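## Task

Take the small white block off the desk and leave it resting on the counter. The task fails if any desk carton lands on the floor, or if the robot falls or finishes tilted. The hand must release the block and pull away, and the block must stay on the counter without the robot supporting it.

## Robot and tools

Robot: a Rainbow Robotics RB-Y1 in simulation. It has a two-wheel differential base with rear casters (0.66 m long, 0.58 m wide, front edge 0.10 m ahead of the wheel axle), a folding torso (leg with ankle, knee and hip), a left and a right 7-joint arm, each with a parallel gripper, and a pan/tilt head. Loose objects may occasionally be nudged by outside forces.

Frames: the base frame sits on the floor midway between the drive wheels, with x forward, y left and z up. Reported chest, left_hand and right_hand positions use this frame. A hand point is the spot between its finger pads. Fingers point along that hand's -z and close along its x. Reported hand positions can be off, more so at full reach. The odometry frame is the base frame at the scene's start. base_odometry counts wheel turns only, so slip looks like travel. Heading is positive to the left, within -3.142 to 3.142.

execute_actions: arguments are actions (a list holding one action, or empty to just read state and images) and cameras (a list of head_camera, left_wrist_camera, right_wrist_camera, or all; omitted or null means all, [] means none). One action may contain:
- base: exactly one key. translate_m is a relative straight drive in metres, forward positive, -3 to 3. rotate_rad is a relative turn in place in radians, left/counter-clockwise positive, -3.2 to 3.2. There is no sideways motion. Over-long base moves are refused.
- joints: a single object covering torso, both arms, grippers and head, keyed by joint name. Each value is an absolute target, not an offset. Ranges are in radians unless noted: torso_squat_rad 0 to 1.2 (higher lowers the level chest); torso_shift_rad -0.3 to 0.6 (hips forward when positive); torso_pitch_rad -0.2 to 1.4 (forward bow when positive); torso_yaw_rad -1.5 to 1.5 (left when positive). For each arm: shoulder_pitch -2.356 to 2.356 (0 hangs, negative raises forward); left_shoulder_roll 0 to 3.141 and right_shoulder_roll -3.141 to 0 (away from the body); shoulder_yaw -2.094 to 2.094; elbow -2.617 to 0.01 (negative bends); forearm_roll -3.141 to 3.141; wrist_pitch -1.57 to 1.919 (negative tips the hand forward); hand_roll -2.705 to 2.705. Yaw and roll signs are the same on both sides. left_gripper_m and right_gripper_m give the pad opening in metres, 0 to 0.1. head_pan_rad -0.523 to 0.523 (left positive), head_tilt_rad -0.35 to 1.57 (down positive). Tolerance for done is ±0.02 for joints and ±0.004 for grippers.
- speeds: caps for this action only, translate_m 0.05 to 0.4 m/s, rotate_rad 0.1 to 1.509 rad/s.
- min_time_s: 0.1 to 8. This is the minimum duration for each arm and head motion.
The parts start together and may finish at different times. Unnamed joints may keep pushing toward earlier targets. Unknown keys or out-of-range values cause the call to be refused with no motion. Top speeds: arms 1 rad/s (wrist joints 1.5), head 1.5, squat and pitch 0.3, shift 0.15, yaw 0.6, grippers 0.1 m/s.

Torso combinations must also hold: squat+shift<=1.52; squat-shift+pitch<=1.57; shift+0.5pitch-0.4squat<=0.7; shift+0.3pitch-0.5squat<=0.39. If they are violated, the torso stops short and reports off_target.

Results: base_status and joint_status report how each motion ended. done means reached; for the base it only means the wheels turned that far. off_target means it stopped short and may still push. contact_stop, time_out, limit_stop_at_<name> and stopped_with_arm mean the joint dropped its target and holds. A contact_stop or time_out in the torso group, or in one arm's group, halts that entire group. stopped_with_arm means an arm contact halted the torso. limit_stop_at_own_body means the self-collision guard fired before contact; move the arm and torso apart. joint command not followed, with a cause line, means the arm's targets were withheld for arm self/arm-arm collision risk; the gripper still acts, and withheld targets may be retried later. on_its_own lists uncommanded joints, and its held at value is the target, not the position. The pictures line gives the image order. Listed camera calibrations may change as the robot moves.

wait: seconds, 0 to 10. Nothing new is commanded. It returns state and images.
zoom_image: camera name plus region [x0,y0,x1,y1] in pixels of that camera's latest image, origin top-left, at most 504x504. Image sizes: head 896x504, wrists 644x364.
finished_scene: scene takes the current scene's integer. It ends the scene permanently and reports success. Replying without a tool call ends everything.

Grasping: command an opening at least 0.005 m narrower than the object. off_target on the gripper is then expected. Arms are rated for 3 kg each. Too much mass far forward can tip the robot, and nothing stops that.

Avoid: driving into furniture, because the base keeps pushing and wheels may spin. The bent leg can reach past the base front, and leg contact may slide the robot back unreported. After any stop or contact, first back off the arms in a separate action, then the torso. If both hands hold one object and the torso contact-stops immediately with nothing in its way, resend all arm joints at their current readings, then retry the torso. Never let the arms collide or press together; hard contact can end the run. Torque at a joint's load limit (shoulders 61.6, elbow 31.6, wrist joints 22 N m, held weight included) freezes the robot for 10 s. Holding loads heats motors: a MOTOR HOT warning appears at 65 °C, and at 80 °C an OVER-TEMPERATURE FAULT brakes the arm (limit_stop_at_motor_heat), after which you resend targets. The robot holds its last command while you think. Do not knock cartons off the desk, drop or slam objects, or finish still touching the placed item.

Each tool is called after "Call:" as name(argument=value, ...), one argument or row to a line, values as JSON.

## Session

Scene 1 is done. Starting scene 2.

Call:
execute_actions(
  actions=[],
)

Scene clock: 0.00 s.
base_odometry: x=+0.000 y=+0.000 heading=+0.000 (m, m, rad; odometry frame)
base_status: not commanded
joint_positions: torso_squat_rad=+0.350 torso_shift_rad=+0.000 torso_pitch_rad=+0.001 torso_yaw_rad=+0.001 left_shoulder_pitch_rad=-0.015 left_shoulder_roll_rad=+0.021 left_shoulder_yaw_rad=-0.040 left_elbow_rad=-0.122 left_forearm_roll_rad=+0.031 left_wrist_pitch_rad=-0.046 left_hand_roll_rad=+0.036 left_gripper_m=+0.100 right_shoulder_pitch_rad=-0.029 right_shoulder_roll_rad=-0.015 right_shoulder_yaw_rad=-0.008 right_elbow_rad=-0.222 right_forearm_roll_rad=+0.016 right_wrist_pitch_rad=+0.046 right_hand_roll_rad=+0.002 right_gripper_m=+0.100 head_pan_rad=-0.001 head_tilt_rad=+0.400
joint_status: not commanded
chest: x=-0.2275 y=-0.0002 z=+1.2475 quat_wxyz=(+1.000, +0.000, +0.001, +0.000) (m; base frame)
left_hand: x=-0.1480 y=+0.2334 z=+0.5675 quat_wxyz=(+0.996, +0.007, -0.090, +0.011) (m; base frame)
right_hand: x=-0.1097 y=-0.2312 z=+0.5709 quat_wxyz=(+0.995, -0.008, -0.101, +0.011) (m; base frame)
pictures: head_camera, left_wrist_camera, right_wrist_camera
camera_calibration (this result's frames):
head_camera: T_world_to_cam=[[0.0155867, -0.999009, -0.0416946, 0.0652426], [-0.428532, 0.0310013, -0.902995, 1.27902], [0.903392, 0.0319421, -0.427624, 0.752352], [0, 0, 0, 1]] pos_world=[-0.132585, 0.00149488, 1.47939]
left_wrist_camera: T_world_to_cam=[[0.97949, 0.0620212, 0.191708, 0.0182051], [-0.0629165, -0.809728, 0.583422, -0.108719], [0.191416, -0.583518, -0.789219, 0.696732], [0, 0, 0, 1]] pos_world=[-0.158037, 0.317394, 0.609814]
right_wrist_camera: T_world_to_cam=[[-0.982354, -0.0389967, -0.18292, -0.0143999], [-0.149682, 0.750335, 0.643888, -0.182302], [0.112142, 0.659906, -0.742932, 0.67821], [0, 0, 0, 1]] pos_world=[-0.117489, -0.311329, 0.618612]
Images, in order (width x height): head_camera 896x504, left_wrist_camera 644x364, right_wrist_camera 644x364.

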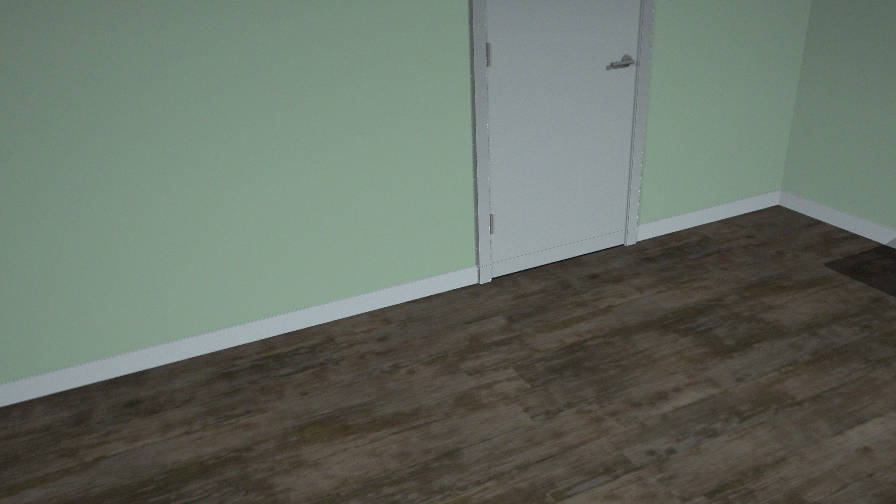

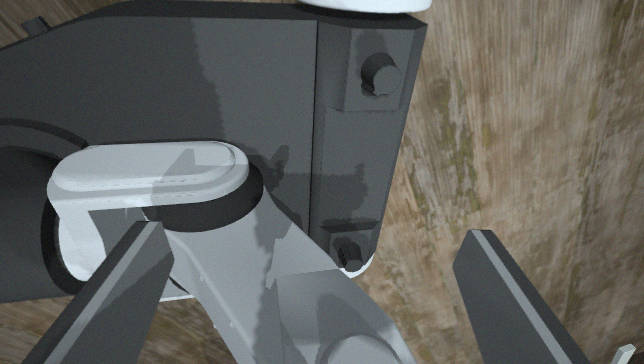

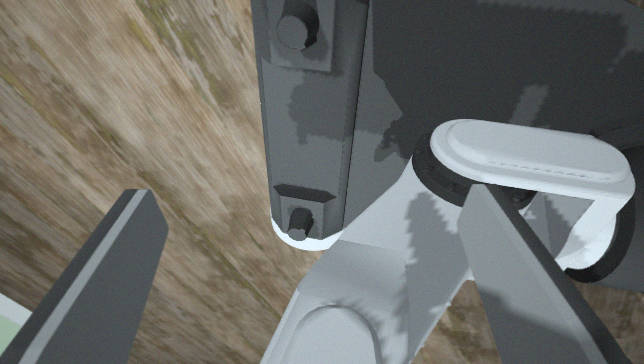

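This is a new room. There's a shadow on the right, so I'll look that way.

Call:
execute_actions(
  actions=[
    {"base": {"rotate_rad": -1.0}, "joints": {"head_pan_rad": 0.0, "head_tilt_rad": 0.4}},
  ],
  cameras=["head_camera"],
)

Scene clock: 6.77 s.
base_odometry: x=+0.000 y=+0.000 heading=-0.999 (m, m, rad; odometry frame)
base_status: done
joint_positions: torso_squat_rad=+0.350 torso_shift_rad=+0.000 torso_pitch_rad=+0.001 torso_yaw_rad=+0.001 left_shoulder_pitch_rad=-0.015 left_shoulder_roll_rad=+0.021 left_shoulder_yaw_rad=-0.040 left_elbow_rad=-0.122 left_forearm_roll_rad=+0.031 left_wrist_pitch_rad=-0.046 left_hand_roll_rad=+0.036 left_gripper_m=+0.100 right_shoulder_pitch_rad=-0.029 right_shoulder_roll_rad=-0.015 right_shoulder_yaw_rad=-0.008 right_elbow_rad=-0.222 right_forearm_roll_rad=+0.016 right_wrist_pitch_rad=+0.046 right_hand_roll_rad=+0.002 right_gripper_m=+0.100 head_pan_rad=+0.000 head_tilt_rad=+0.400
joint_status: all done
chest: x=-0.2275 y=-0.0002 z=+1.2475 quat_wxyz=(+1.000, +0.000, +0.001, +0.000) (m; base frame)
left_hand: x=-0.1480 y=+0.2334 z=+0.5675 quat_wxyz=(+0.996, +0.007, -0.090, +0.011) (m; base frame)
right_hand: x=-0.1097 y=-0.2312 z=+0.5709 quat_wxyz=(+0.995, -0.008, -0.101, +0.011) (m; base frame)
pictures: head_camera
camera_calibration (this result's frames):
head_camera: T_world_to_cam=[[0.0160745, -0.999002, -0.0416726, 0.0653453], [-0.42896, 0.0307573, -0.9028, 1.27865], [0.90318, 0.0323879, -0.428038, 0.75291], [0, 0, 0, 1]] pos_world=[-0.132575, 0.00156713, 1.47936]
Images, in order (width x height): head_camera 896x504.

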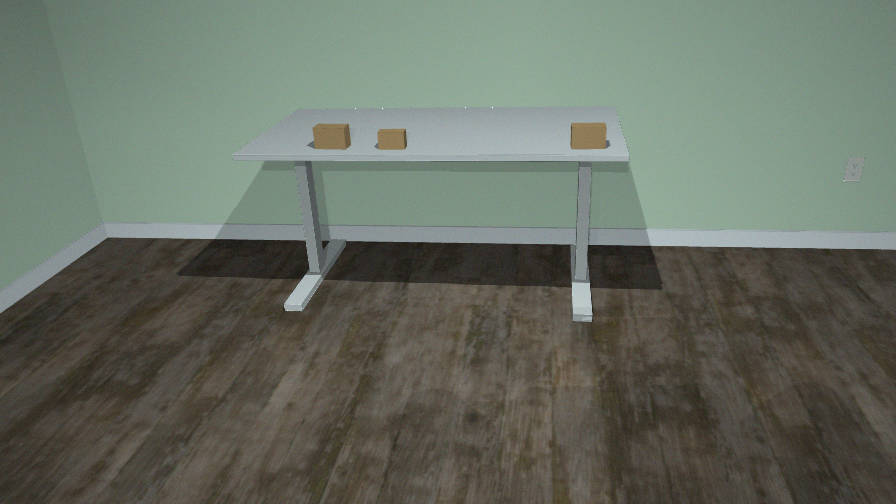

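The desk is ahead with three cartons, and the white block is probably hidden behind one. I'll approach.

Call:
execute_actions(
  actions=[
    {"base": {"translate_m": 1.6}, "joints": {"head_pan_rad": 0.0, "head_tilt_rad": 0.7, "torso_squat_rad": 0.1}},
  ],
  cameras=["head_camera"],
)

Scene clock: 17.40 s.
base_odometry: x=+0.864 y=-1.346 heading=-1.001 (m, m, rad; odometry frame)
base_status: done
joint_positions: torso_squat_rad=+0.100 torso_shift_rad=+0.000 torso_pitch_rad=+0.001 torso_yaw_rad=+0.001 left_shoulder_pitch_rad=-0.015 left_shoulder_roll_rad=+0.021 left_shoulder_yaw_rad=-0.040 left_elbow_rad=-0.122 left_forearm_roll_rad=+0.031 left_wrist_pitch_rad=-0.046 left_hand_roll_rad=+0.036 left_gripper_m=+0.100 right_shoulder_pitch_rad=-0.029 right_shoulder_roll_rad=-0.015 right_shoulder_yaw_rad=-0.008 right_elbow_rad=-0.222 right_forearm_roll_rad=+0.016 right_wrist_pitch_rad=+0.046 right_hand_roll_rad=+0.002 right_gripper_m=+0.100 head_pan_rad=+0.000 head_tilt_rad=+0.700
joint_status: all done
chest: x=-0.2275 y=-0.0002 z=+1.2864 quat_wxyz=(+1.000, +0.000, +0.001, +0.000) (m; base frame)
left_hand: x=-0.1479 y=+0.2334 z=+0.6064 quat_wxyz=(+0.996, +0.007, -0.090, +0.011) (m; base frame)
right_hand: x=-0.1097 y=-0.2312 z=+0.6098 quat_wxyz=(+0.995, -0.008, -0.101, +0.011) (m; base frame)
pictures: head_camera
camera_calibration (this result's frames):
head_camera: T_world_to_cam=[[0.00309083, -0.999013, -0.0443009, 0.0681966], [-0.676729, 0.0305262, -0.735599, 1.01445], [0.736226, 0.0322533, -0.675967, 1.10374], [0, 0, 0, 1]] pos_world=[-0.126303, 0.00156261, 1.49534]
Images, in order (width x height): head_camera 896x504.

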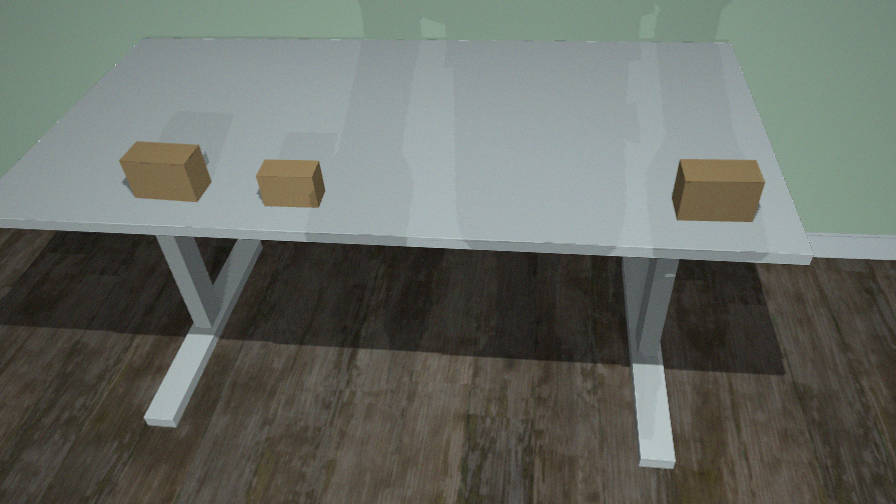

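The block still isn't visible. I'll get closer and lean forward to see behind the cartons.

Call:
execute_actions(
  actions=[
    {"base": {"translate_m": 0.35}, "joints": {"head_pan_rad": 0.4, "head_tilt_rad": 0.6, "torso_squat_rad": 0.1, "torso_pitch_rad": 0.3}},
  ],
  cameras=["head_camera"],
)

Scene clock: 24.20 s.
base_odometry: x=+1.053 y=-1.641 heading=-1.001 (m, m, rad; odometry frame)
base_status: done
joint_positions: torso_squat_rad=+0.100 torso_shift_rad=+0.000 torso_pitch_rad=+0.300 torso_yaw_rad=+0.001 left_shoulder_pitch_rad=-0.015 left_shoulder_roll_rad=+0.021 left_shoulder_yaw_rad=-0.040 left_elbow_rad=-0.122 left_forearm_roll_rad=+0.031 left_wrist_pitch_rad=-0.046 left_hand_roll_rad=+0.036 left_gripper_m=+0.100 right_shoulder_pitch_rad=-0.029 right_shoulder_roll_rad=-0.015 right_shoulder_yaw_rad=-0.008 right_elbow_rad=-0.222 right_forearm_roll_rad=+0.016 right_wrist_pitch_rad=+0.046 right_hand_roll_rad=+0.002 right_gripper_m=+0.100 head_pan_rad=+0.400 head_tilt_rad=+0.600
joint_status: all done
chest: x=-0.1364 y=-0.0002 z=+1.2726 quat_wxyz=(+0.989, +0.000, +0.149, +0.000) (m; base frame)
left_hand: x=-0.2606 y=+0.2334 z=+0.5993 quat_wxyz=(+0.998, +0.008, +0.059, +0.009) (m; base frame)
right_hand: x=-0.2230 y=-0.2312 z=+0.5913 quat_wxyz=(+0.999, -0.007, +0.048, +0.012) (m; base frame)
pictures: head_camera
camera_calibration (this result's frames):
head_camera: T_world_to_cam=[[0.365384, -0.917187, -0.158941, 0.253912], [-0.774841, -0.205053, -0.597975, 0.887589], [0.515864, 0.341644, -0.785598, 1.12177], [0, 0, 0, 1]] pos_world=[0.0162852, 0.0316413, 1.45237]
Images, in order (width x height): head_camera 896x504.

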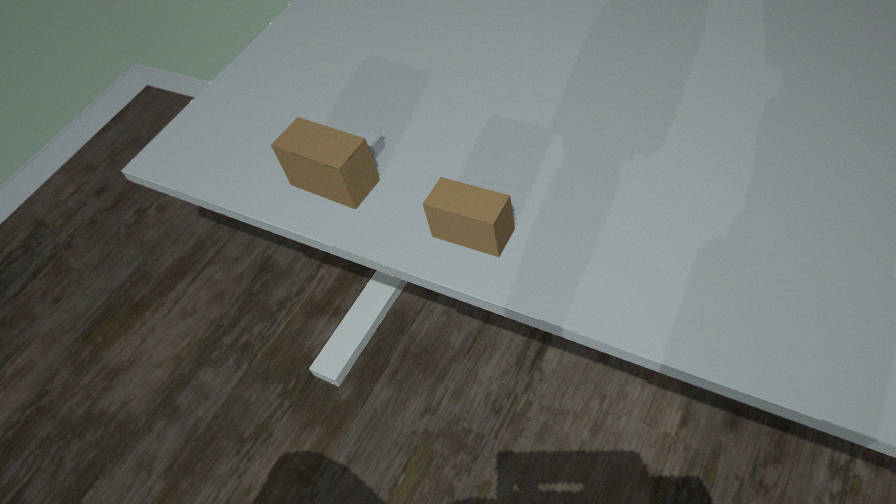

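Something pale shows behind the leftmost carton. I'll zoom in.

Call:
zoom_image(
  camera="head_camera",
  region=[250, 90, 430, 230],
)

Region (250, 90, 430, 230) of head_camera's 896x504 image, scaled by 2.800, with more detail than that image has.

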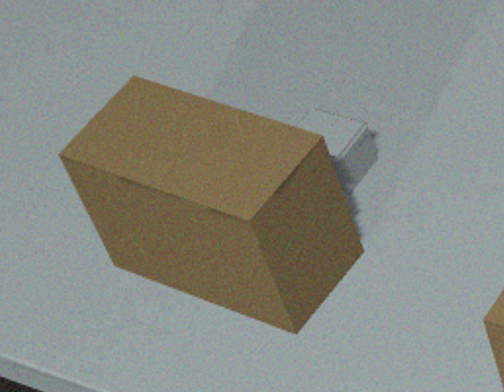

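The white block is behind the leftmost carton at about (0.68, 0.55), much like scene 1 but further left. I'll shift the base sideways so I can reuse the same grasp geometry, and fold the forearm up on the way.

Call:
execute_actions(
  actions=[
    {"base": {"rotate_rad": 0.6}, "joints": {"left_elbow_rad": -1.9, "left_wrist_pitch_rad": 1.0}},
  ],
  cameras=[],
)

Call:
execute_actions(
  actions=[
    {"base": {"translate_m": 0.25}},
  ],
  cameras=[],
)

Call:
execute_actions(
  actions=[
    {"base": {"rotate_rad": -0.6}, "joints": {"head_pan_rad": 0.4, "head_tilt_rad": 0.65}},
  ],
  cameras=["head_camera"],
)

Scene clock: 60.57 s.
base_odometry: x=+1.053 y=-1.641 heading=-0.402 (m, m, rad; odometry frame)
base_status: done
joint_positions: torso_squat_rad=+0.100 torso_shift_rad=+0.000 torso_pitch_rad=+0.300 torso_yaw_rad=+0.001 left_shoulder_pitch_rad=-0.015 left_shoulder_roll_rad=+0.021 left_shoulder_yaw_rad=-0.040 left_elbow_rad=-1.900 left_forearm_roll_rad=+0.031 left_wrist_pitch_rad=+1.000 left_hand_roll_rad=+0.036 left_gripper_m=+0.100 right_shoulder_pitch_rad=-0.029 right_shoulder_roll_rad=-0.015 right_shoulder_yaw_rad=-0.008 right_elbow_rad=-0.222 right_forearm_roll_rad=+0.016 right_wrist_pitch_rad=+0.046 right_hand_roll_rad=+0.002 right_gripper_m=+0.100 head_pan_rad=+0.400 head_tilt_rad=+0.600
joint_status: all done
chest: x=-0.1364 y=-0.0002 z=+1.2726 quat_wxyz=(+0.989, +0.000, +0.149, +0.000) (m; base frame)
left_hand: x=+0.2281 y=+0.2011 z=+0.8672 quat_wxyz=(+0.953, -0.024, -0.301, -0.003) (m; base frame)
right_hand: x=-0.2230 y=-0.2312 z=+0.5913 quat_wxyz=(+0.999, -0.007, +0.048, +0.012) (m; base frame)
pictures: none
No camera images: the call's "cameras" was empty. Leave "cameras" out to get every camera's image.

Scene clock: 62.70 s.
base_odometry: x=+1.283 y=-1.739 heading=-0.401 (m, m, rad; odometry frame)
base_status: done
joint_positions: torso_squat_rad=+0.100 torso_shift_rad=+0.000 torso_pitch_rad=+0.300 torso_yaw_rad=+0.001 left_shoulder_pitch_rad=-0.015 left_shoulder_roll_rad=+0.021 left_shoulder_yaw_rad=-0.040 left_elbow_rad=-1.900 left_forearm_roll_rad=+0.031 left_wrist_pitch_rad=+1.000 left_hand_roll_rad=+0.036 left_gripper_m=+0.100 right_shoulder_pitch_rad=-0.029 right_shoulder_roll_rad=-0.015 right_shoulder_yaw_rad=-0.008 right_elbow_rad=-0.222 right_forearm_roll_rad=+0.016 right_wrist_pitch_rad=+0.046 right_hand_roll_rad=+0.002 right_gripper_m=+0.100 head_pan_rad=+0.400 head_tilt_rad=+0.600
joint_status: not commanded
chest: x=-0.1364 y=-0.0002 z=+1.2726 quat_wxyz=(+0.989, +0.000, +0.149, +0.000) (m; base frame)
left_hand: x=+0.2282 y=+0.2011 z=+0.8672 quat_wxyz=(+0.953, -0.024, -0.301, -0.003) (m; base frame)
right_hand: x=-0.2230 y=-0.2312 z=+0.5913 quat_wxyz=(+0.999, -0.007, +0.048, +0.012) (m; base frame)
pictures: none
No camera images: the call's "cameras" was empty. Leave "cameras" out to get every camera's image.

Scene clock: 65.33 s.
base_odometry: x=+1.283 y=-1.738 heading=-1.000 (m, m, rad; odometry frame)
base_status: done
joint_positions: torso_squat_rad=+0.100 torso_shift_rad=+0.000 torso_pitch_rad=+0.300 torso_yaw_rad=+0.001 left_shoulder_pitch_rad=-0.015 left_shoulder_roll_rad=+0.021 left_shoulder_yaw_rad=-0.040 left_elbow_rad=-1.900 left_forearm_roll_rad=+0.031 left_wrist_pitch_rad=+1.000 left_hand_roll_rad=+0.036 left_gripper_m=+0.100 right_shoulder_pitch_rad=-0.029 right_shoulder_roll_rad=-0.015 right_shoulder_yaw_rad=-0.008 right_elbow_rad=-0.222 right_forearm_roll_rad=+0.016 right_wrist_pitch_rad=+0.046 right_hand_roll_rad=+0.002 right_gripper_m=+0.100 head_pan_rad=+0.400 head_tilt_rad=+0.650
joint_status: all done
chest: x=-0.1364 y=-0.0002 z=+1.2726 quat_wxyz=(+0.989, +0.000, +0.149, +0.000) (m; base frame)
left_hand: x=+0.2282 y=+0.2011 z=+0.8672 quat_wxyz=(+0.953, -0.024, -0.301, -0.003) (m; base frame)
right_hand: x=-0.2230 y=-0.2312 z=+0.5913 quat_wxyz=(+0.999, -0.007, +0.048, +0.012) (m; base frame)
pictures: head_camera
camera_calibration (this result's frames):
head_camera: T_world_to_cam=[[0.363373, -0.918043, -0.158609, 0.253317], [-0.800182, -0.22035, -0.557813, 0.827621], [0.477147, 0.32961, -0.814671, 1.16196], [0, 0, 0, 1]] pos_world=[0.0157718, 0.0319267, 1.44845]
Images, in order (width x height): head_camera 896x504.

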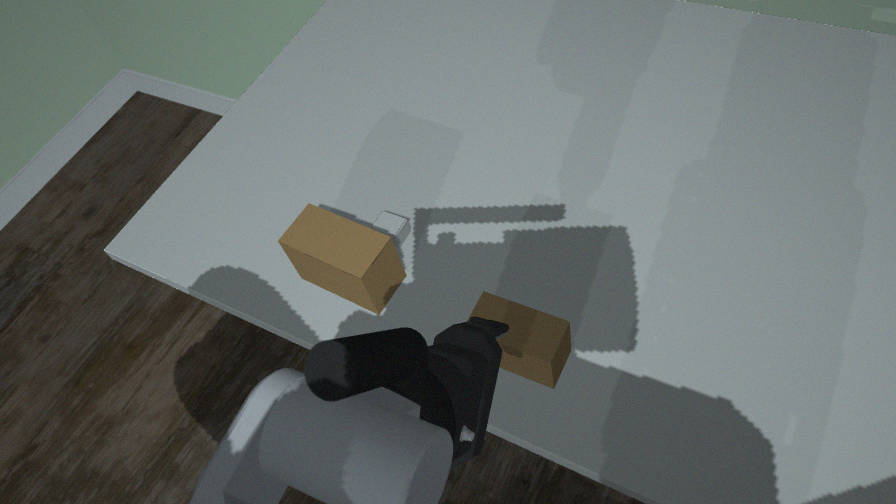

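Call:
zoom_image(
  camera="head_camera",
  region=[260, 180, 440, 320],
)

Region (260, 180, 440, 320) of head_camera's 896x504 image, scaled by 2.800, with more detail than that image has.

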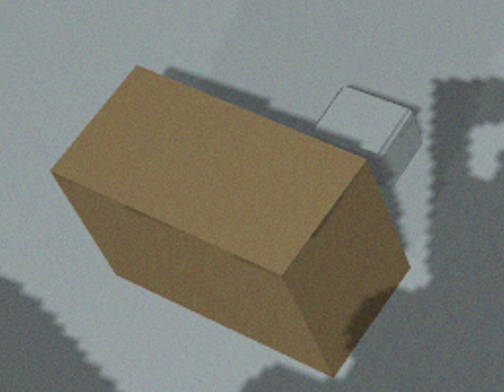

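The block is at about (0.46, 0.415) and is roughly a 3.5 cm cube. I'll drive in 0.12 m and take the same pre-grasp posture as before.

Call:
execute_actions(
  actions=[
    {"base": {"translate_m": 0.12}, "joints": {"torso_squat_rad": 0.6, "torso_pitch_rad": 0.6, "left_shoulder_pitch_rad": -0.959, "left_shoulder_roll_rad": 0.388, "left_shoulder_yaw_rad": 0.796, "left_elbow_rad": -1.689, "left_forearm_roll_rad": 0.0, "left_wrist_pitch_rad": 1.9, "left_hand_roll_rad": -2.12, "left_gripper_m": 0.1, "head_pan_rad": 0.4, "head_tilt_rad": 0.7}},
  ],
  cameras=["head_camera", "left_wrist_camera"],
)

Scene clock: 83.77 s.
base_odometry: x=+1.348 y=-1.839 heading=-1.001 (m, m, rad; odometry frame)
base_status: done
joint_positions: torso_squat_rad=+0.600 torso_shift_rad=+0.000 torso_pitch_rad=+0.600 torso_yaw_rad=+0.001 left_shoulder_pitch_rad=-0.959 left_shoulder_roll_rad=+0.388 left_shoulder_yaw_rad=+0.796 left_elbow_rad=-1.689 left_forearm_roll_rad=+0.000 left_wrist_pitch_rad=+1.900 left_hand_roll_rad=-2.120 left_gripper_m=+0.100 right_shoulder_pitch_rad=-0.029 right_shoulder_roll_rad=-0.015 right_shoulder_yaw_rad=-0.008 right_elbow_rad=-0.222 right_forearm_roll_rad=+0.016 right_wrist_pitch_rad=+0.046 right_hand_roll_rad=+0.002 right_gripper_m=+0.100 head_pan_rad=+0.400 head_tilt_rad=+0.700
joint_status: all done
chest: x=-0.0533 y=-0.0002 z=+1.1136 quat_wxyz=(+0.955, +0.000, +0.295, +0.001) (m; base frame)
left_hand: x=+0.3651 y=+0.4502 z=+0.8371 quat_wxyz=(+0.703, +0.121, -0.029, -0.700) (m; base frame)
right_hand: x=-0.3373 y=-0.2311 z=+0.4883 quat_wxyz=(+0.980, -0.005, +0.197, +0.013) (m; base frame)
pictures: head_camera, left_wrist_camera
camera_calibration (this result's frames):
head_camera: T_world_to_cam=[[0.298623, -0.918871, -0.257877, 0.305084], [-0.939289, -0.235124, -0.249905, 0.449407], [0.168998, 0.316849, -0.933299, 1.11664], [0, 0, 0, 1]] pos_world=[0.142309, 0.0321941, 1.23314]
left_wrist_camera: T_world_to_cam=[[0.0560861, -0.992401, -0.109521, 0.514515], [-0.908471, -0.0962283, 0.406719, 0.077247], [-0.414167, 0.0766858, -0.906965, 0.960238], [0, 0, 0, 1]] pos_world=[0.439019, 0.444402, 0.895835]
Images, in order (width x height): head_camera 896x504, left_wrist_camera 644x364.

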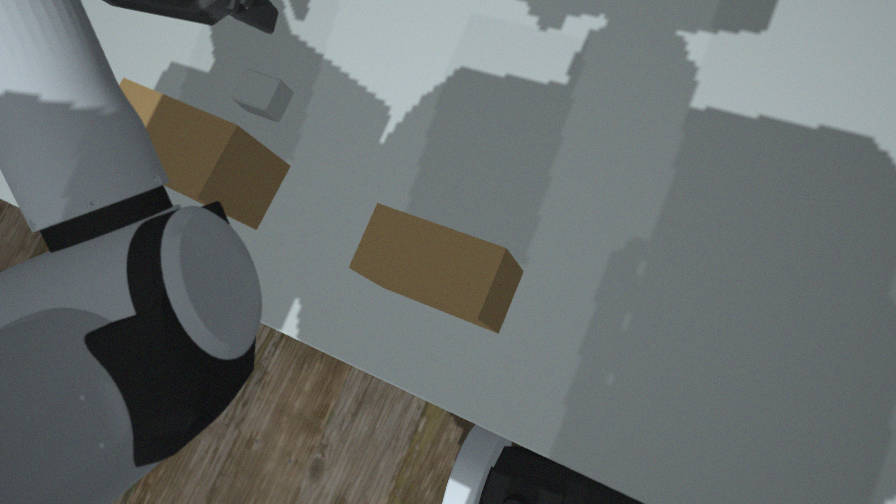

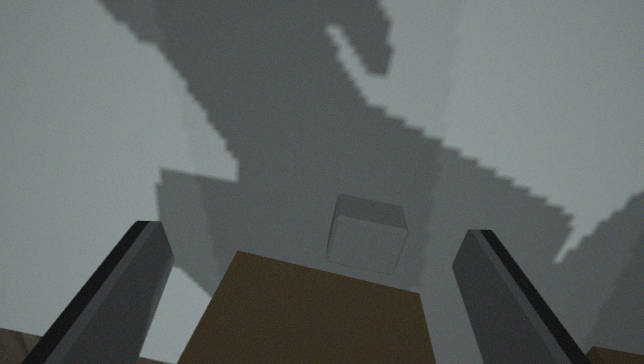

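The block appears where expected in the wrist view. I'll lower to the intermediate height.

Call:
execute_actions(
  actions=[
    {"joints": {"left_shoulder_pitch_rad": -0.913, "left_shoulder_roll_rad": 0.341, "left_shoulder_yaw_rad": 0.796, "left_elbow_rad": -1.52, "left_forearm_roll_rad": 0.0, "left_wrist_pitch_rad": 1.81, "left_hand_roll_rad": -2.12}, "min_time_s": 1.5},
  ],
  cameras=["head_camera", "left_wrist_camera"],
)

Scene clock: 89.63 s.
base_odometry: x=+1.348 y=-1.839 heading=-1.001 (m, m, rad; odometry frame)
base_status: not commanded
joint_positions: torso_squat_rad=+0.600 torso_shift_rad=+0.000 torso_pitch_rad=+0.600 torso_yaw_rad=+0.001 left_shoulder_pitch_rad=-0.913 left_shoulder_roll_rad=+0.341 left_shoulder_yaw_rad=+0.796 left_elbow_rad=-1.520 left_forearm_roll_rad=+0.000 left_wrist_pitch_rad=+1.810 left_hand_roll_rad=-2.120 left_gripper_m=+0.100 right_shoulder_pitch_rad=-0.029 right_shoulder_roll_rad=-0.015 right_shoulder_yaw_rad=-0.008 right_elbow_rad=-0.222 right_forearm_roll_rad=+0.016 right_wrist_pitch_rad=+0.046 right_hand_roll_rad=+0.002 right_gripper_m=+0.100 head_pan_rad=+0.400 head_tilt_rad=+0.700
joint_status: all done
chest: x=-0.0533 y=-0.0002 z=+1.1136 quat_wxyz=(+0.955, +0.000, +0.295, +0.001) (m; base frame)
left_hand: x=+0.3412 y=+0.4354 z=+0.7651 quat_wxyz=(+0.707, +0.051, -0.012, -0.705) (m; base frame)
right_hand: x=-0.3373 y=-0.2311 z=+0.4883 quat_wxyz=(+0.980, -0.005, +0.197, +0.013) (m; base frame)
pictures: head_camera, left_wrist_camera
camera_calibration (this result's frames):
head_camera: T_world_to_cam=[[0.298623, -0.918871, -0.257877, 0.305084], [-0.939289, -0.235124, -0.249905, 0.449407], [0.168998, 0.316848, -0.933299, 1.11664], [0, 0, 0, 1]] pos_world=[0.142309, 0.0321943, 1.23314]
left_wrist_camera: T_world_to_cam=[[0.0463108, -0.998101, -0.040612, 0.446355], [-0.851351, -0.0607038, 0.521072, -0.0390471], [-0.522548, 0.0104438, -0.852546, 0.910443], [0, 0, 0, 1]] pos_world=[0.421836, 0.433629, 0.814669]
Images, in order (width x height): head_camera 896x504, left_wrist_camera 644x364.

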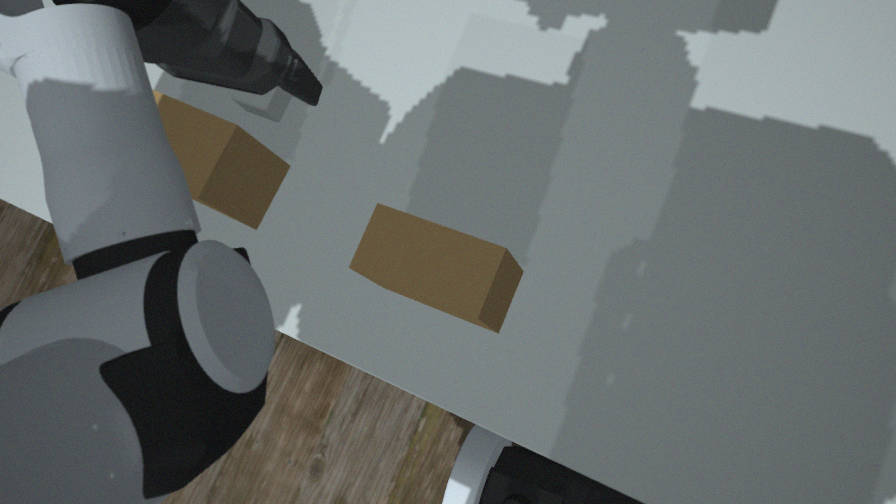

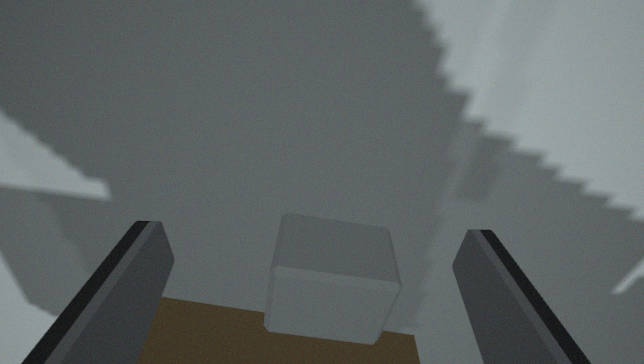

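The block is centred between the fingers. I'll close the gripper.

Call:
execute_actions(
  actions=[
    {"joints": {"left_gripper_m": 0.01}},
  ],
  cameras=["head_camera", "left_wrist_camera"],
)

Scene clock: 93.97 s.
base_odometry: x=+1.348 y=-1.839 heading=-1.001 (m, m, rad; odometry frame)
base_status: not commanded
joint_positions: torso_squat_rad=+0.600 torso_shift_rad=+0.000 torso_pitch_rad=+0.600 torso_yaw_rad=+0.001 left_shoulder_pitch_rad=-0.913 left_shoulder_roll_rad=+0.341 left_shoulder_yaw_rad=+0.796 left_elbow_rad=-1.520 left_forearm_roll_rad=+0.000 left_wrist_pitch_rad=+1.810 left_hand_roll_rad=-2.120 left_gripper_m=+0.039 right_shoulder_pitch_rad=-0.029 right_shoulder_roll_rad=-0.015 right_shoulder_yaw_rad=-0.008 right_elbow_rad=-0.222 right_forearm_roll_rad=+0.016 right_wrist_pitch_rad=+0.046 right_hand_roll_rad=+0.002 right_gripper_m=+0.100 head_pan_rad=+0.400 head_tilt_rad=+0.700
joint_status: left_gripper_m off_target (ended at +0.039, target +0.010)
chest: x=-0.0533 y=-0.0002 z=+1.1136 quat_wxyz=(+0.955, +0.000, +0.295, +0.001) (m; base frame)
left_hand: x=+0.3412 y=+0.4354 z=+0.7651 quat_wxyz=(+0.707, +0.051, -0.012, -0.705) (m; base frame)
right_hand: x=-0.3373 y=-0.2311 z=+0.4883 quat_wxyz=(+0.980, -0.005, +0.197, +0.013) (m; base frame)
pictures: head_camera, left_wrist_camera
camera_calibration (this result's frames):
head_camera: T_world_to_cam=[[0.298623, -0.918871, -0.257877, 0.305084], [-0.939289, -0.235124, -0.249905, 0.449407], [0.168998, 0.316848, -0.933299, 1.11664], [0, 0, 0, 1]] pos_world=[0.142309, 0.0321943, 1.23314]
left_wrist_camera: T_world_to_cam=[[0.0463084, -0.998101, -0.0406125, 0.446356], [-0.851352, -0.060702, 0.521071, -0.0390468], [-0.522547, 0.0104456, -0.852546, 0.910443], [0, 0, 0, 1]] pos_world=[0.421837, 0.433629, 0.814669]
Images, in order (width x height): head_camera 896x504, left_wrist_camera 644x364.

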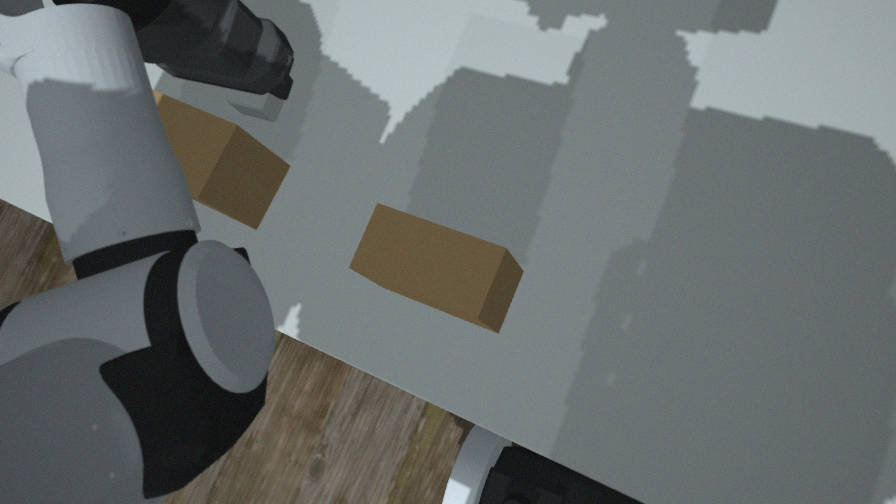

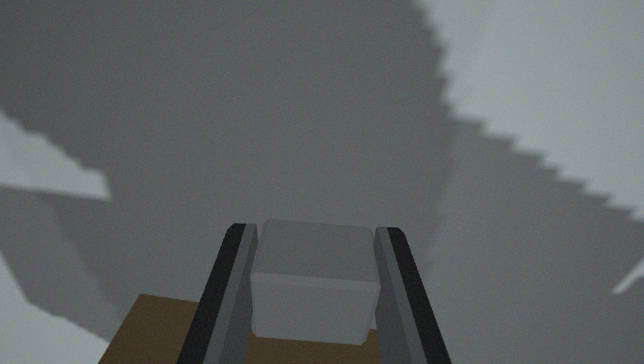

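The gripper stopped at 0.039 m, so it has the block. Now to lift it.

Call:
execute_actions(
  actions=[
    {"joints": {"left_shoulder_pitch_rad": -0.959, "left_shoulder_roll_rad": 0.388, "left_shoulder_yaw_rad": 0.796, "left_elbow_rad": -1.689, "left_forearm_roll_rad": 0.0, "left_wrist_pitch_rad": 1.9, "left_hand_roll_rad": -2.12, "left_gripper_m": 0.01, "torso_squat_rad": 0.3}, "min_time_s": 1.5},
  ],
  cameras=["head_camera", "left_wrist_camera"],
)

Scene clock: 99.63 s.
base_odometry: x=+1.348 y=-1.839 heading=-1.001 (m, m, rad; odometry frame)
base_status: not commanded
joint_positions: torso_squat_rad=+0.300 torso_shift_rad=+0.000 torso_pitch_rad=+0.600 torso_yaw_rad=+0.001 left_shoulder_pitch_rad=-0.959 left_shoulder_roll_rad=+0.388 left_shoulder_yaw_rad=+0.796 left_elbow_rad=-1.689 left_forearm_roll_rad=+0.000 left_wrist_pitch_rad=+1.900 left_hand_roll_rad=-2.120 left_gripper_m=+0.039 right_shoulder_pitch_rad=-0.029 right_shoulder_roll_rad=-0.015 right_shoulder_yaw_rad=-0.008 right_elbow_rad=-0.222 right_forearm_roll_rad=+0.016 right_wrist_pitch_rad=+0.046 right_hand_roll_rad=+0.002 right_gripper_m=+0.100 head_pan_rad=+0.400 head_tilt_rad=+0.700
joint_status: left_gripper_m off_target (ended at +0.039, target +0.010); the others done
chest: x=-0.0532 y=-0.0002 z=+1.2046 quat_wxyz=(+0.955, +0.000, +0.296, +0.001) (m; base frame)
left_hand: x=+0.3651 y=+0.4501 z=+0.9279 quat_wxyz=(+0.703, +0.121, -0.029, -0.701) (m; base frame)
right_hand: x=-0.3373 y=-0.2312 z=+0.5793 quat_wxyz=(+0.980, -0.005, +0.197, +0.013) (m; base frame)
pictures: head_camera, left_wrist_camera
camera_calibration (this result's frames):
head_camera: T_world_to_cam=[[0.298594, -0.918871, -0.257911, 0.328552], [-0.939318, -0.235124, -0.249798, 0.472046], [0.168891, 0.316848, -0.933318, 1.20158], [0, 0, 0, 1]] pos_world=[0.142362, 0.0321673, 1.32411]
left_wrist_camera: T_world_to_cam=[[0.056014, -0.992425, -0.109337, 0.524236], [-0.908354, -0.0961097, 0.407008, 0.0399066], [-0.414434, 0.0765187, -0.906857, 1.0427], [0, 0, 0, 1]] pos_world=[0.439013, 0.444314, 0.986653]
Images, in order (width x height): head_camera 896x504, left_wrist_camera 644x364.

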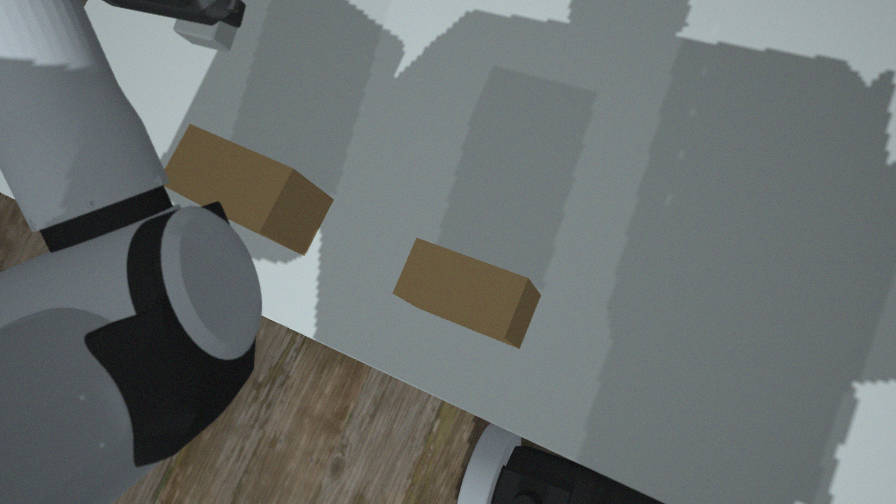

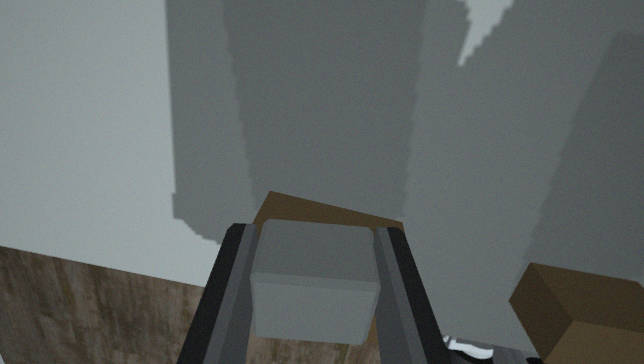

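The block is lifted and the cartons are still in place. I'll back away and then look for the counter.

Call:
execute_actions(
  actions=[
    {"base": {"translate_m": -0.8}, "joints": {"head_pan_rad": 0.0, "head_tilt_rad": 0.0, "torso_pitch_rad": 0.3, "left_gripper_m": 0.01}},
  ],
  cameras=["head_camera"],
)

Call:
execute_actions(
  actions=[
    {"base": {"rotate_rad": -1.6}, "joints": {"head_pan_rad": 0.0, "head_tilt_rad": 0.1, "left_gripper_m": 0.01}},
  ],
  cameras=["head_camera"],
)

Scene clock: 107.73 s.
base_odometry: x=+0.917 y=-1.166 heading=-1.003 (m, m, rad; odometry frame)
base_status: done
joint_positions: torso_squat_rad=+0.300 torso_shift_rad=+0.000 torso_pitch_rad=+0.300 torso_yaw_rad=+0.001 left_shoulder_pitch_rad=-0.959 left_shoulder_roll_rad=+0.388 left_shoulder_yaw_rad=+0.796 left_elbow_rad=-1.689 left_forearm_roll_rad=+0.000 left_wrist_pitch_rad=+1.900 left_hand_roll_rad=-2.120 left_gripper_m=+0.039 right_shoulder_pitch_rad=-0.029 right_shoulder_roll_rad=-0.015 right_shoulder_yaw_rad=-0.008 right_elbow_rad=-0.222 right_forearm_roll_rad=+0.016 right_wrist_pitch_rad=+0.046 right_hand_roll_rad=+0.002 right_gripper_m=+0.100 head_pan_rad=+0.000 head_tilt_rad=+0.000
joint_status: left_gripper_m off_target (ended at +0.039, target +0.010); the others done
chest: x=-0.1366 y=-0.0002 z=+1.2449 quat_wxyz=(+0.989, +0.000, +0.149, +0.000) (m; base frame)
left_hand: x=+0.3449 y=+0.4501 z=+1.1043 quat_wxyz=(+0.690, +0.225, -0.133, -0.675) (m; base frame)
right_hand: x=-0.2231 y=-0.2312 z=+0.5635 quat_wxyz=(+0.999, -0.007, +0.048, +0.012) (m; base frame)
pictures: head_camera
camera_calibration (this result's frames):
head_camera: T_world_to_cam=[[0.0202781, -0.998985, -0.0402273, 0.0603614], [-0.335464, 0.0311046, -0.94154, 1.38685], [0.941835, 0.0325874, -0.334492, 0.479183], [0, 0, 0, 1]] pos_world=[0.0127021, 0.00154749, 1.46848]
Images, in order (width x height): head_camera 896x504.

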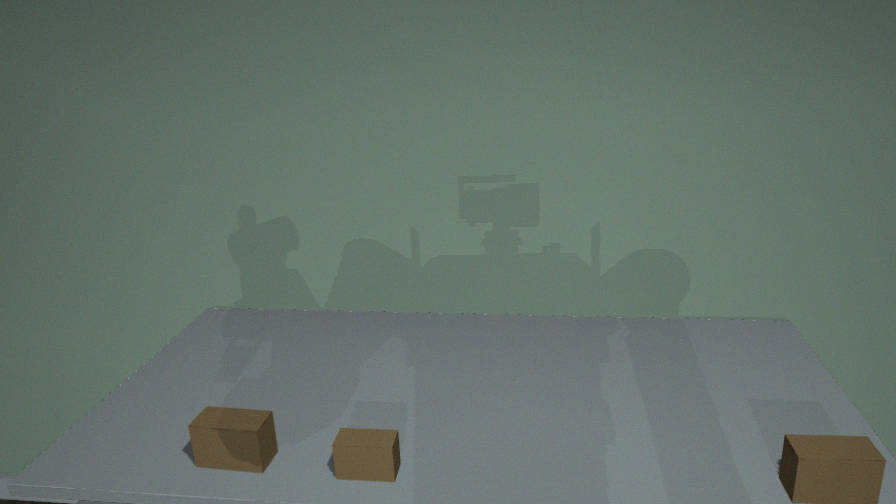

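Scene clock: 111.67 s.
base_odometry: x=+0.916 y=-1.165 heading=-2.602 (m, m, rad; odometry frame)
base_status: done
joint_positions: torso_squat_rad=+0.300 torso_shift_rad=+0.000 torso_pitch_rad=+0.300 torso_yaw_rad=+0.001 left_shoulder_pitch_rad=-0.959 left_shoulder_roll_rad=+0.388 left_shoulder_yaw_rad=+0.796 left_elbow_rad=-1.689 left_forearm_roll_rad=+0.000 left_wrist_pitch_rad=+1.900 left_hand_roll_rad=-2.120 left_gripper_m=+0.039 right_shoulder_pitch_rad=-0.029 right_shoulder_roll_rad=-0.015 right_shoulder_yaw_rad=-0.008 right_elbow_rad=-0.222 right_forearm_roll_rad=+0.016 right_wrist_pitch_rad=+0.046 right_hand_roll_rad=+0.002 right_gripper_m=+0.100 head_pan_rad=+0.000 head_tilt_rad=+0.100
joint_status: left_gripper_m off_target (ended at +0.039, target +0.010); the others done
chest: x=-0.1366 y=-0.0002 z=+1.2449 quat_wxyz=(+0.989, +0.000, +0.149, +0.000) (m; base frame)
left_hand: x=+0.3449 y=+0.4501 z=+1.1043 quat_wxyz=(+0.691, +0.225, -0.133, -0.675) (m; base frame)
right_hand: x=-0.2231 y=-0.2312 z=+0.5635 quat_wxyz=(+0.999, -0.007, +0.048, +0.012) (m; base frame)
pictures: head_camera
camera_calibration (this result's frames):
head_camera: T_world_to_cam=[[0.0162049, -0.998988, -0.0419541, 0.0626012], [-0.427726, 0.0310005, -0.903377, 1.32709], [0.903763, 0.032584, -0.426791, 0.608974], [0, 0, 0, 1]] pos_world=[0.0162466, 0.00155467, 1.46139]
Images, in order (width x height): head_camera 896x504.

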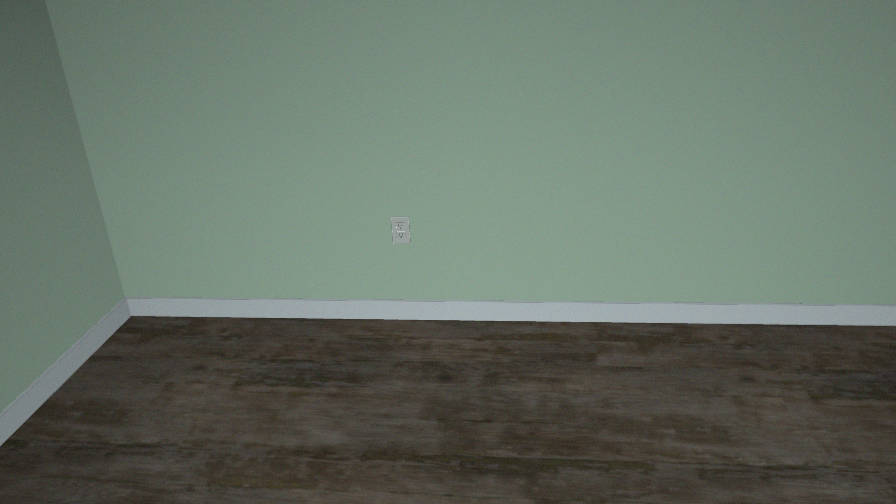

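Only a wall in this direction. I'll keep turning.

Call:
execute_actions(
  actions=[
    {"base": {"rotate_rad": -1.5}, "joints": {"head_pan_rad": 0.0, "head_tilt_rad": 0.1, "left_gripper_m": 0.01}},
  ],
  cameras=["head_camera"],
)

Scene clock: 118.63 s.
base_odometry: x=+0.917 y=-1.165 heading=+2.182 (m, m, rad; odometry frame)
base_status: done
joint_positions: torso_squat_rad=+0.300 torso_shift_rad=+0.000 torso_pitch_rad=+0.300 torso_yaw_rad=+0.001 left_shoulder_pitch_rad=-0.959 left_shoulder_roll_rad=+0.388 left_shoulder_yaw_rad=+0.796 left_elbow_rad=-1.689 left_forearm_roll_rad=+0.000 left_wrist_pitch_rad=+1.900 left_hand_roll_rad=-2.120 left_gripper_m=+0.039 right_shoulder_pitch_rad=-0.029 right_shoulder_roll_rad=-0.015 right_shoulder_yaw_rad=-0.008 right_elbow_rad=-0.222 right_forearm_roll_rad=+0.016 right_wrist_pitch_rad=+0.046 right_hand_roll_rad=+0.002 right_gripper_m=+0.100 head_pan_rad=+0.000 head_tilt_rad=+0.100
joint_status: left_gripper_m off_target (ended at +0.039, target +0.010); the others done
chest: x=-0.1366 y=-0.0002 z=+1.2449 quat_wxyz=(+0.989, +0.000, +0.149, +0.000) (m; base frame)
left_hand: x=+0.3449 y=+0.4501 z=+1.1043 quat_wxyz=(+0.691, +0.225, -0.133, -0.675) (m; base frame)
right_hand: x=-0.2231 y=-0.2312 z=+0.5635 quat_wxyz=(+0.999, -0.007, +0.048, +0.012) (m; base frame)
pictures: head_camera
camera_calibration (this result's frames):
head_camera: T_world_to_cam=[[0.0162048, -0.998988, -0.0419549, 0.0626016], [-0.427727, 0.0310012, -0.903376, 1.32709], [0.903763, 0.0325843, -0.426792, 0.608976], [0, 0, 0, 1]] pos_world=[0.0162468, 0.00155382, 1.46139]
Images, in order (width x height): head_camera 896x504.

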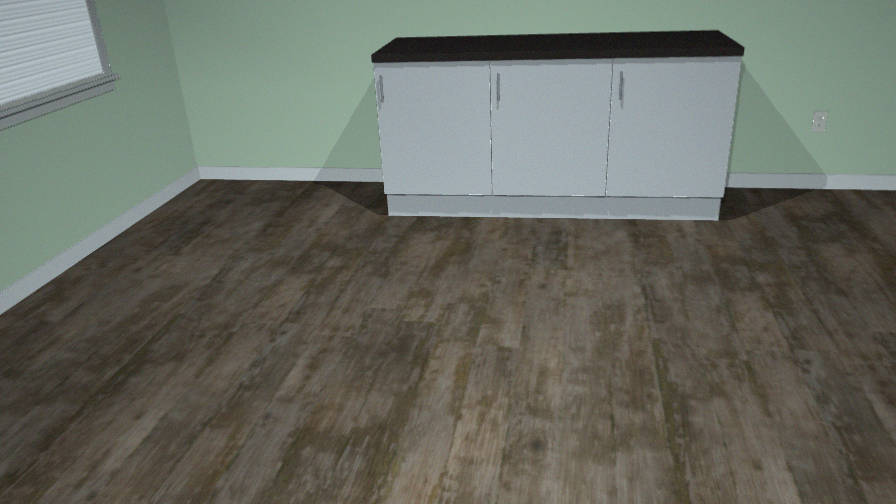

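The counter is ahead, slightly to the right, about 3.5 m away. I'll line up and drive.

Call:
execute_actions(
  actions=[
    {"base": {"rotate_rad": -0.13}, "joints": {"left_gripper_m": 0.01}},
  ],
  cameras=[],
)

Call:
execute_actions(
  actions=[
    {"base": {"translate_m": 2.5}, "joints": {"head_pan_rad": 0.0, "head_tilt_rad": 0.2, "left_gripper_m": 0.01}},
  ],
  cameras=["head_camera"],
)

Scene clock: 126.77 s.
base_odometry: x=+0.917 y=-1.166 heading=+2.052 (m, m, rad; odometry frame)
base_status: done
joint_positions: torso_squat_rad=+0.300 torso_shift_rad=+0.000 torso_pitch_rad=+0.300 torso_yaw_rad=+0.001 left_shoulder_pitch_rad=-0.959 left_shoulder_roll_rad=+0.388 left_shoulder_yaw_rad=+0.796 left_elbow_rad=-1.689 left_forearm_roll_rad=+0.000 left_wrist_pitch_rad=+1.900 left_hand_roll_rad=-2.120 left_gripper_m=+0.039 right_shoulder_pitch_rad=-0.029 right_shoulder_roll_rad=-0.015 right_shoulder_yaw_rad=-0.008 right_elbow_rad=-0.222 right_forearm_roll_rad=+0.016 right_wrist_pitch_rad=+0.046 right_hand_roll_rad=+0.002 right_gripper_m=+0.100 head_pan_rad=+0.000 head_tilt_rad=+0.100
joint_status: left_gripper_m off_target (ended at +0.039, target +0.010)
chest: x=-0.1366 y=-0.0002 z=+1.2449 quat_wxyz=(+0.989, +0.000, +0.149, +0.000) (m; base frame)
left_hand: x=+0.3449 y=+0.4501 z=+1.1043 quat_wxyz=(+0.691, +0.225, -0.133, -0.675) (m; base frame)
right_hand: x=-0.2231 y=-0.2312 z=+0.5635 quat_wxyz=(+0.999, -0.007, +0.048, +0.012) (m; base frame)
pictures: none
No camera images: the call's "cameras" was empty. Leave "cameras" out to get every camera's image.

Scene clock: 134.67 s.
base_odometry: x=-0.240 y=+1.051 heading=+2.052 (m, m, rad; odometry frame)
base_status: done
joint_positions: torso_squat_rad=+0.300 torso_shift_rad=+0.000 torso_pitch_rad=+0.300 torso_yaw_rad=+0.001 left_shoulder_pitch_rad=-0.959 left_shoulder_roll_rad=+0.388 left_shoulder_yaw_rad=+0.796 left_elbow_rad=-1.689 left_forearm_roll_rad=+0.000 left_wrist_pitch_rad=+1.900 left_hand_roll_rad=-2.120 left_gripper_m=+0.039 right_shoulder_pitch_rad=-0.029 right_shoulder_roll_rad=-0.015 right_shoulder_yaw_rad=-0.008 right_elbow_rad=-0.222 right_forearm_roll_rad=+0.016 right_wrist_pitch_rad=+0.046 right_hand_roll_rad=+0.002 right_gripper_m=+0.100 head_pan_rad=+0.000 head_tilt_rad=+0.200
joint_status: left_gripper_m off_target (ended at +0.039, target +0.010); the others done
chest: x=-0.1365 y=-0.0002 z=+1.2448 quat_wxyz=(+0.989, +0.000, +0.149, +0.000) (m; base frame)
left_hand: x=+0.3450 y=+0.4501 z=+1.1043 quat_wxyz=(+0.691, +0.225, -0.133, -0.675) (m; base frame)
right_hand: x=-0.2231 y=-0.2312 z=+0.5635 quat_wxyz=(+0.999, -0.007, +0.048, +0.012) (m; base frame)
pictures: head_camera
camera_calibration (this result's frames):
head_camera: T_world_to_cam=[[0.0119719, -0.998992, -0.0432741, 0.0642418], [-0.515864, 0.0309029, -0.856113, 1.25458], [0.856587, 0.0325729, -0.514974, 0.732299], [0, 0, 0, 1]] pos_world=[0.0191473, 0.0015537, 1.45396]
Images, in order (width x height): head_camera 896x504.

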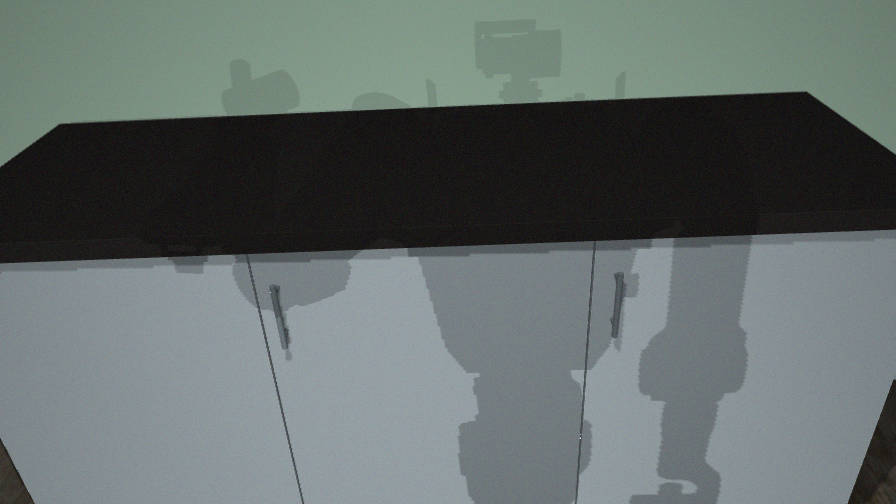

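The countertop edge looks about 0.95 m away, a little nearer than last time. I'll drive 0.7 m and check again.

Call:
execute_actions(
  actions=[
    {"base": {"translate_m": 0.7}, "joints": {"head_pan_rad": 0.3, "head_tilt_rad": 0.8, "left_gripper_m": 0.01}},
  ],
  cameras=["head_camera", "left_wrist_camera"],
)

Scene clock: 141.80 s.
base_odometry: x=-0.564 y=+1.672 heading=+2.051 (m, m, rad; odometry frame)
base_status: done
joint_positions: torso_squat_rad=+0.300 torso_shift_rad=+0.000 torso_pitch_rad=+0.300 torso_yaw_rad=+0.001 left_shoulder_pitch_rad=-0.959 left_shoulder_roll_rad=+0.388 left_shoulder_yaw_rad=+0.796 left_elbow_rad=-1.689 left_forearm_roll_rad=+0.000 left_wrist_pitch_rad=+1.900 left_hand_roll_rad=-2.120 left_gripper_m=+0.039 right_shoulder_pitch_rad=-0.029 right_shoulder_roll_rad=-0.015 right_shoulder_yaw_rad=-0.008 right_elbow_rad=-0.222 right_forearm_roll_rad=+0.016 right_wrist_pitch_rad=+0.046 right_hand_roll_rad=+0.002 right_gripper_m=+0.100 head_pan_rad=+0.300 head_tilt_rad=+0.800
joint_status: left_gripper_m off_target (ended at +0.039, target +0.010); the others done
chest: x=-0.1365 y=-0.0002 z=+1.2449 quat_wxyz=(+0.989, +0.000, +0.149, +0.000) (m; base frame)
left_hand: x=+0.3450 y=+0.4501 z=+1.1043 quat_wxyz=(+0.691, +0.225, -0.133, -0.675) (m; base frame)
right_hand: x=-0.2231 y=-0.2312 z=+0.5635 quat_wxyz=(+0.999, -0.007, +0.048, +0.012) (m; base frame)
pictures: head_camera, left_wrist_camera
camera_calibration (this result's frames):
head_camera: T_world_to_cam=[[0.267839, -0.95476, -0.129209, 0.201519], [-0.885913, -0.191341, -0.422549, 0.613893], [0.37871, 0.227643, -0.897083, 1.25164], [0, 0, 0, 1]] pos_world=[0.0158733, 0.0249384, 1.40826]
left_wrist_camera: T_world_to_cam=[[0.08587, -0.992418, -0.087935, 0.510706], [-0.988113, -0.0961276, 0.119969, 0.294342], [-0.127513, 0.0765879, -0.988876, 1.18592], [0, 0, 0, 1]] pos_world=[0.398209, 0.444301, 1.18233]
Images, in order (width x height): head_camera 896x504, left_wrist_camera 644x364.

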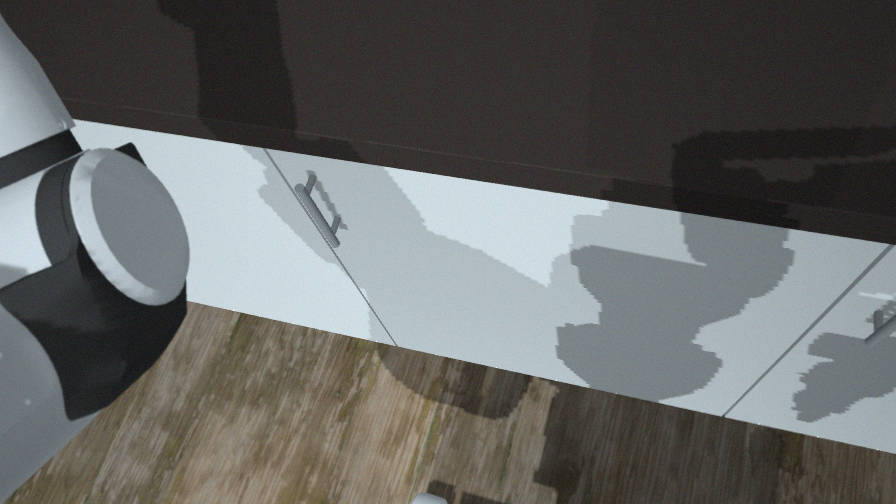

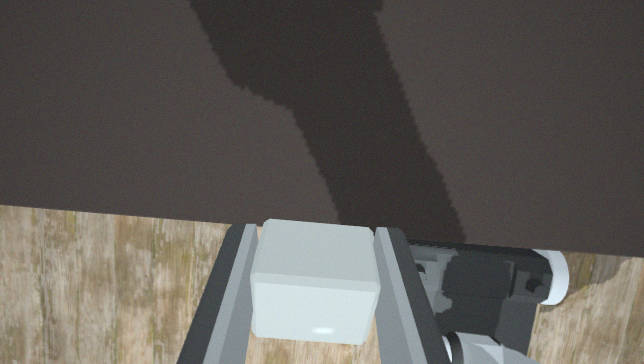

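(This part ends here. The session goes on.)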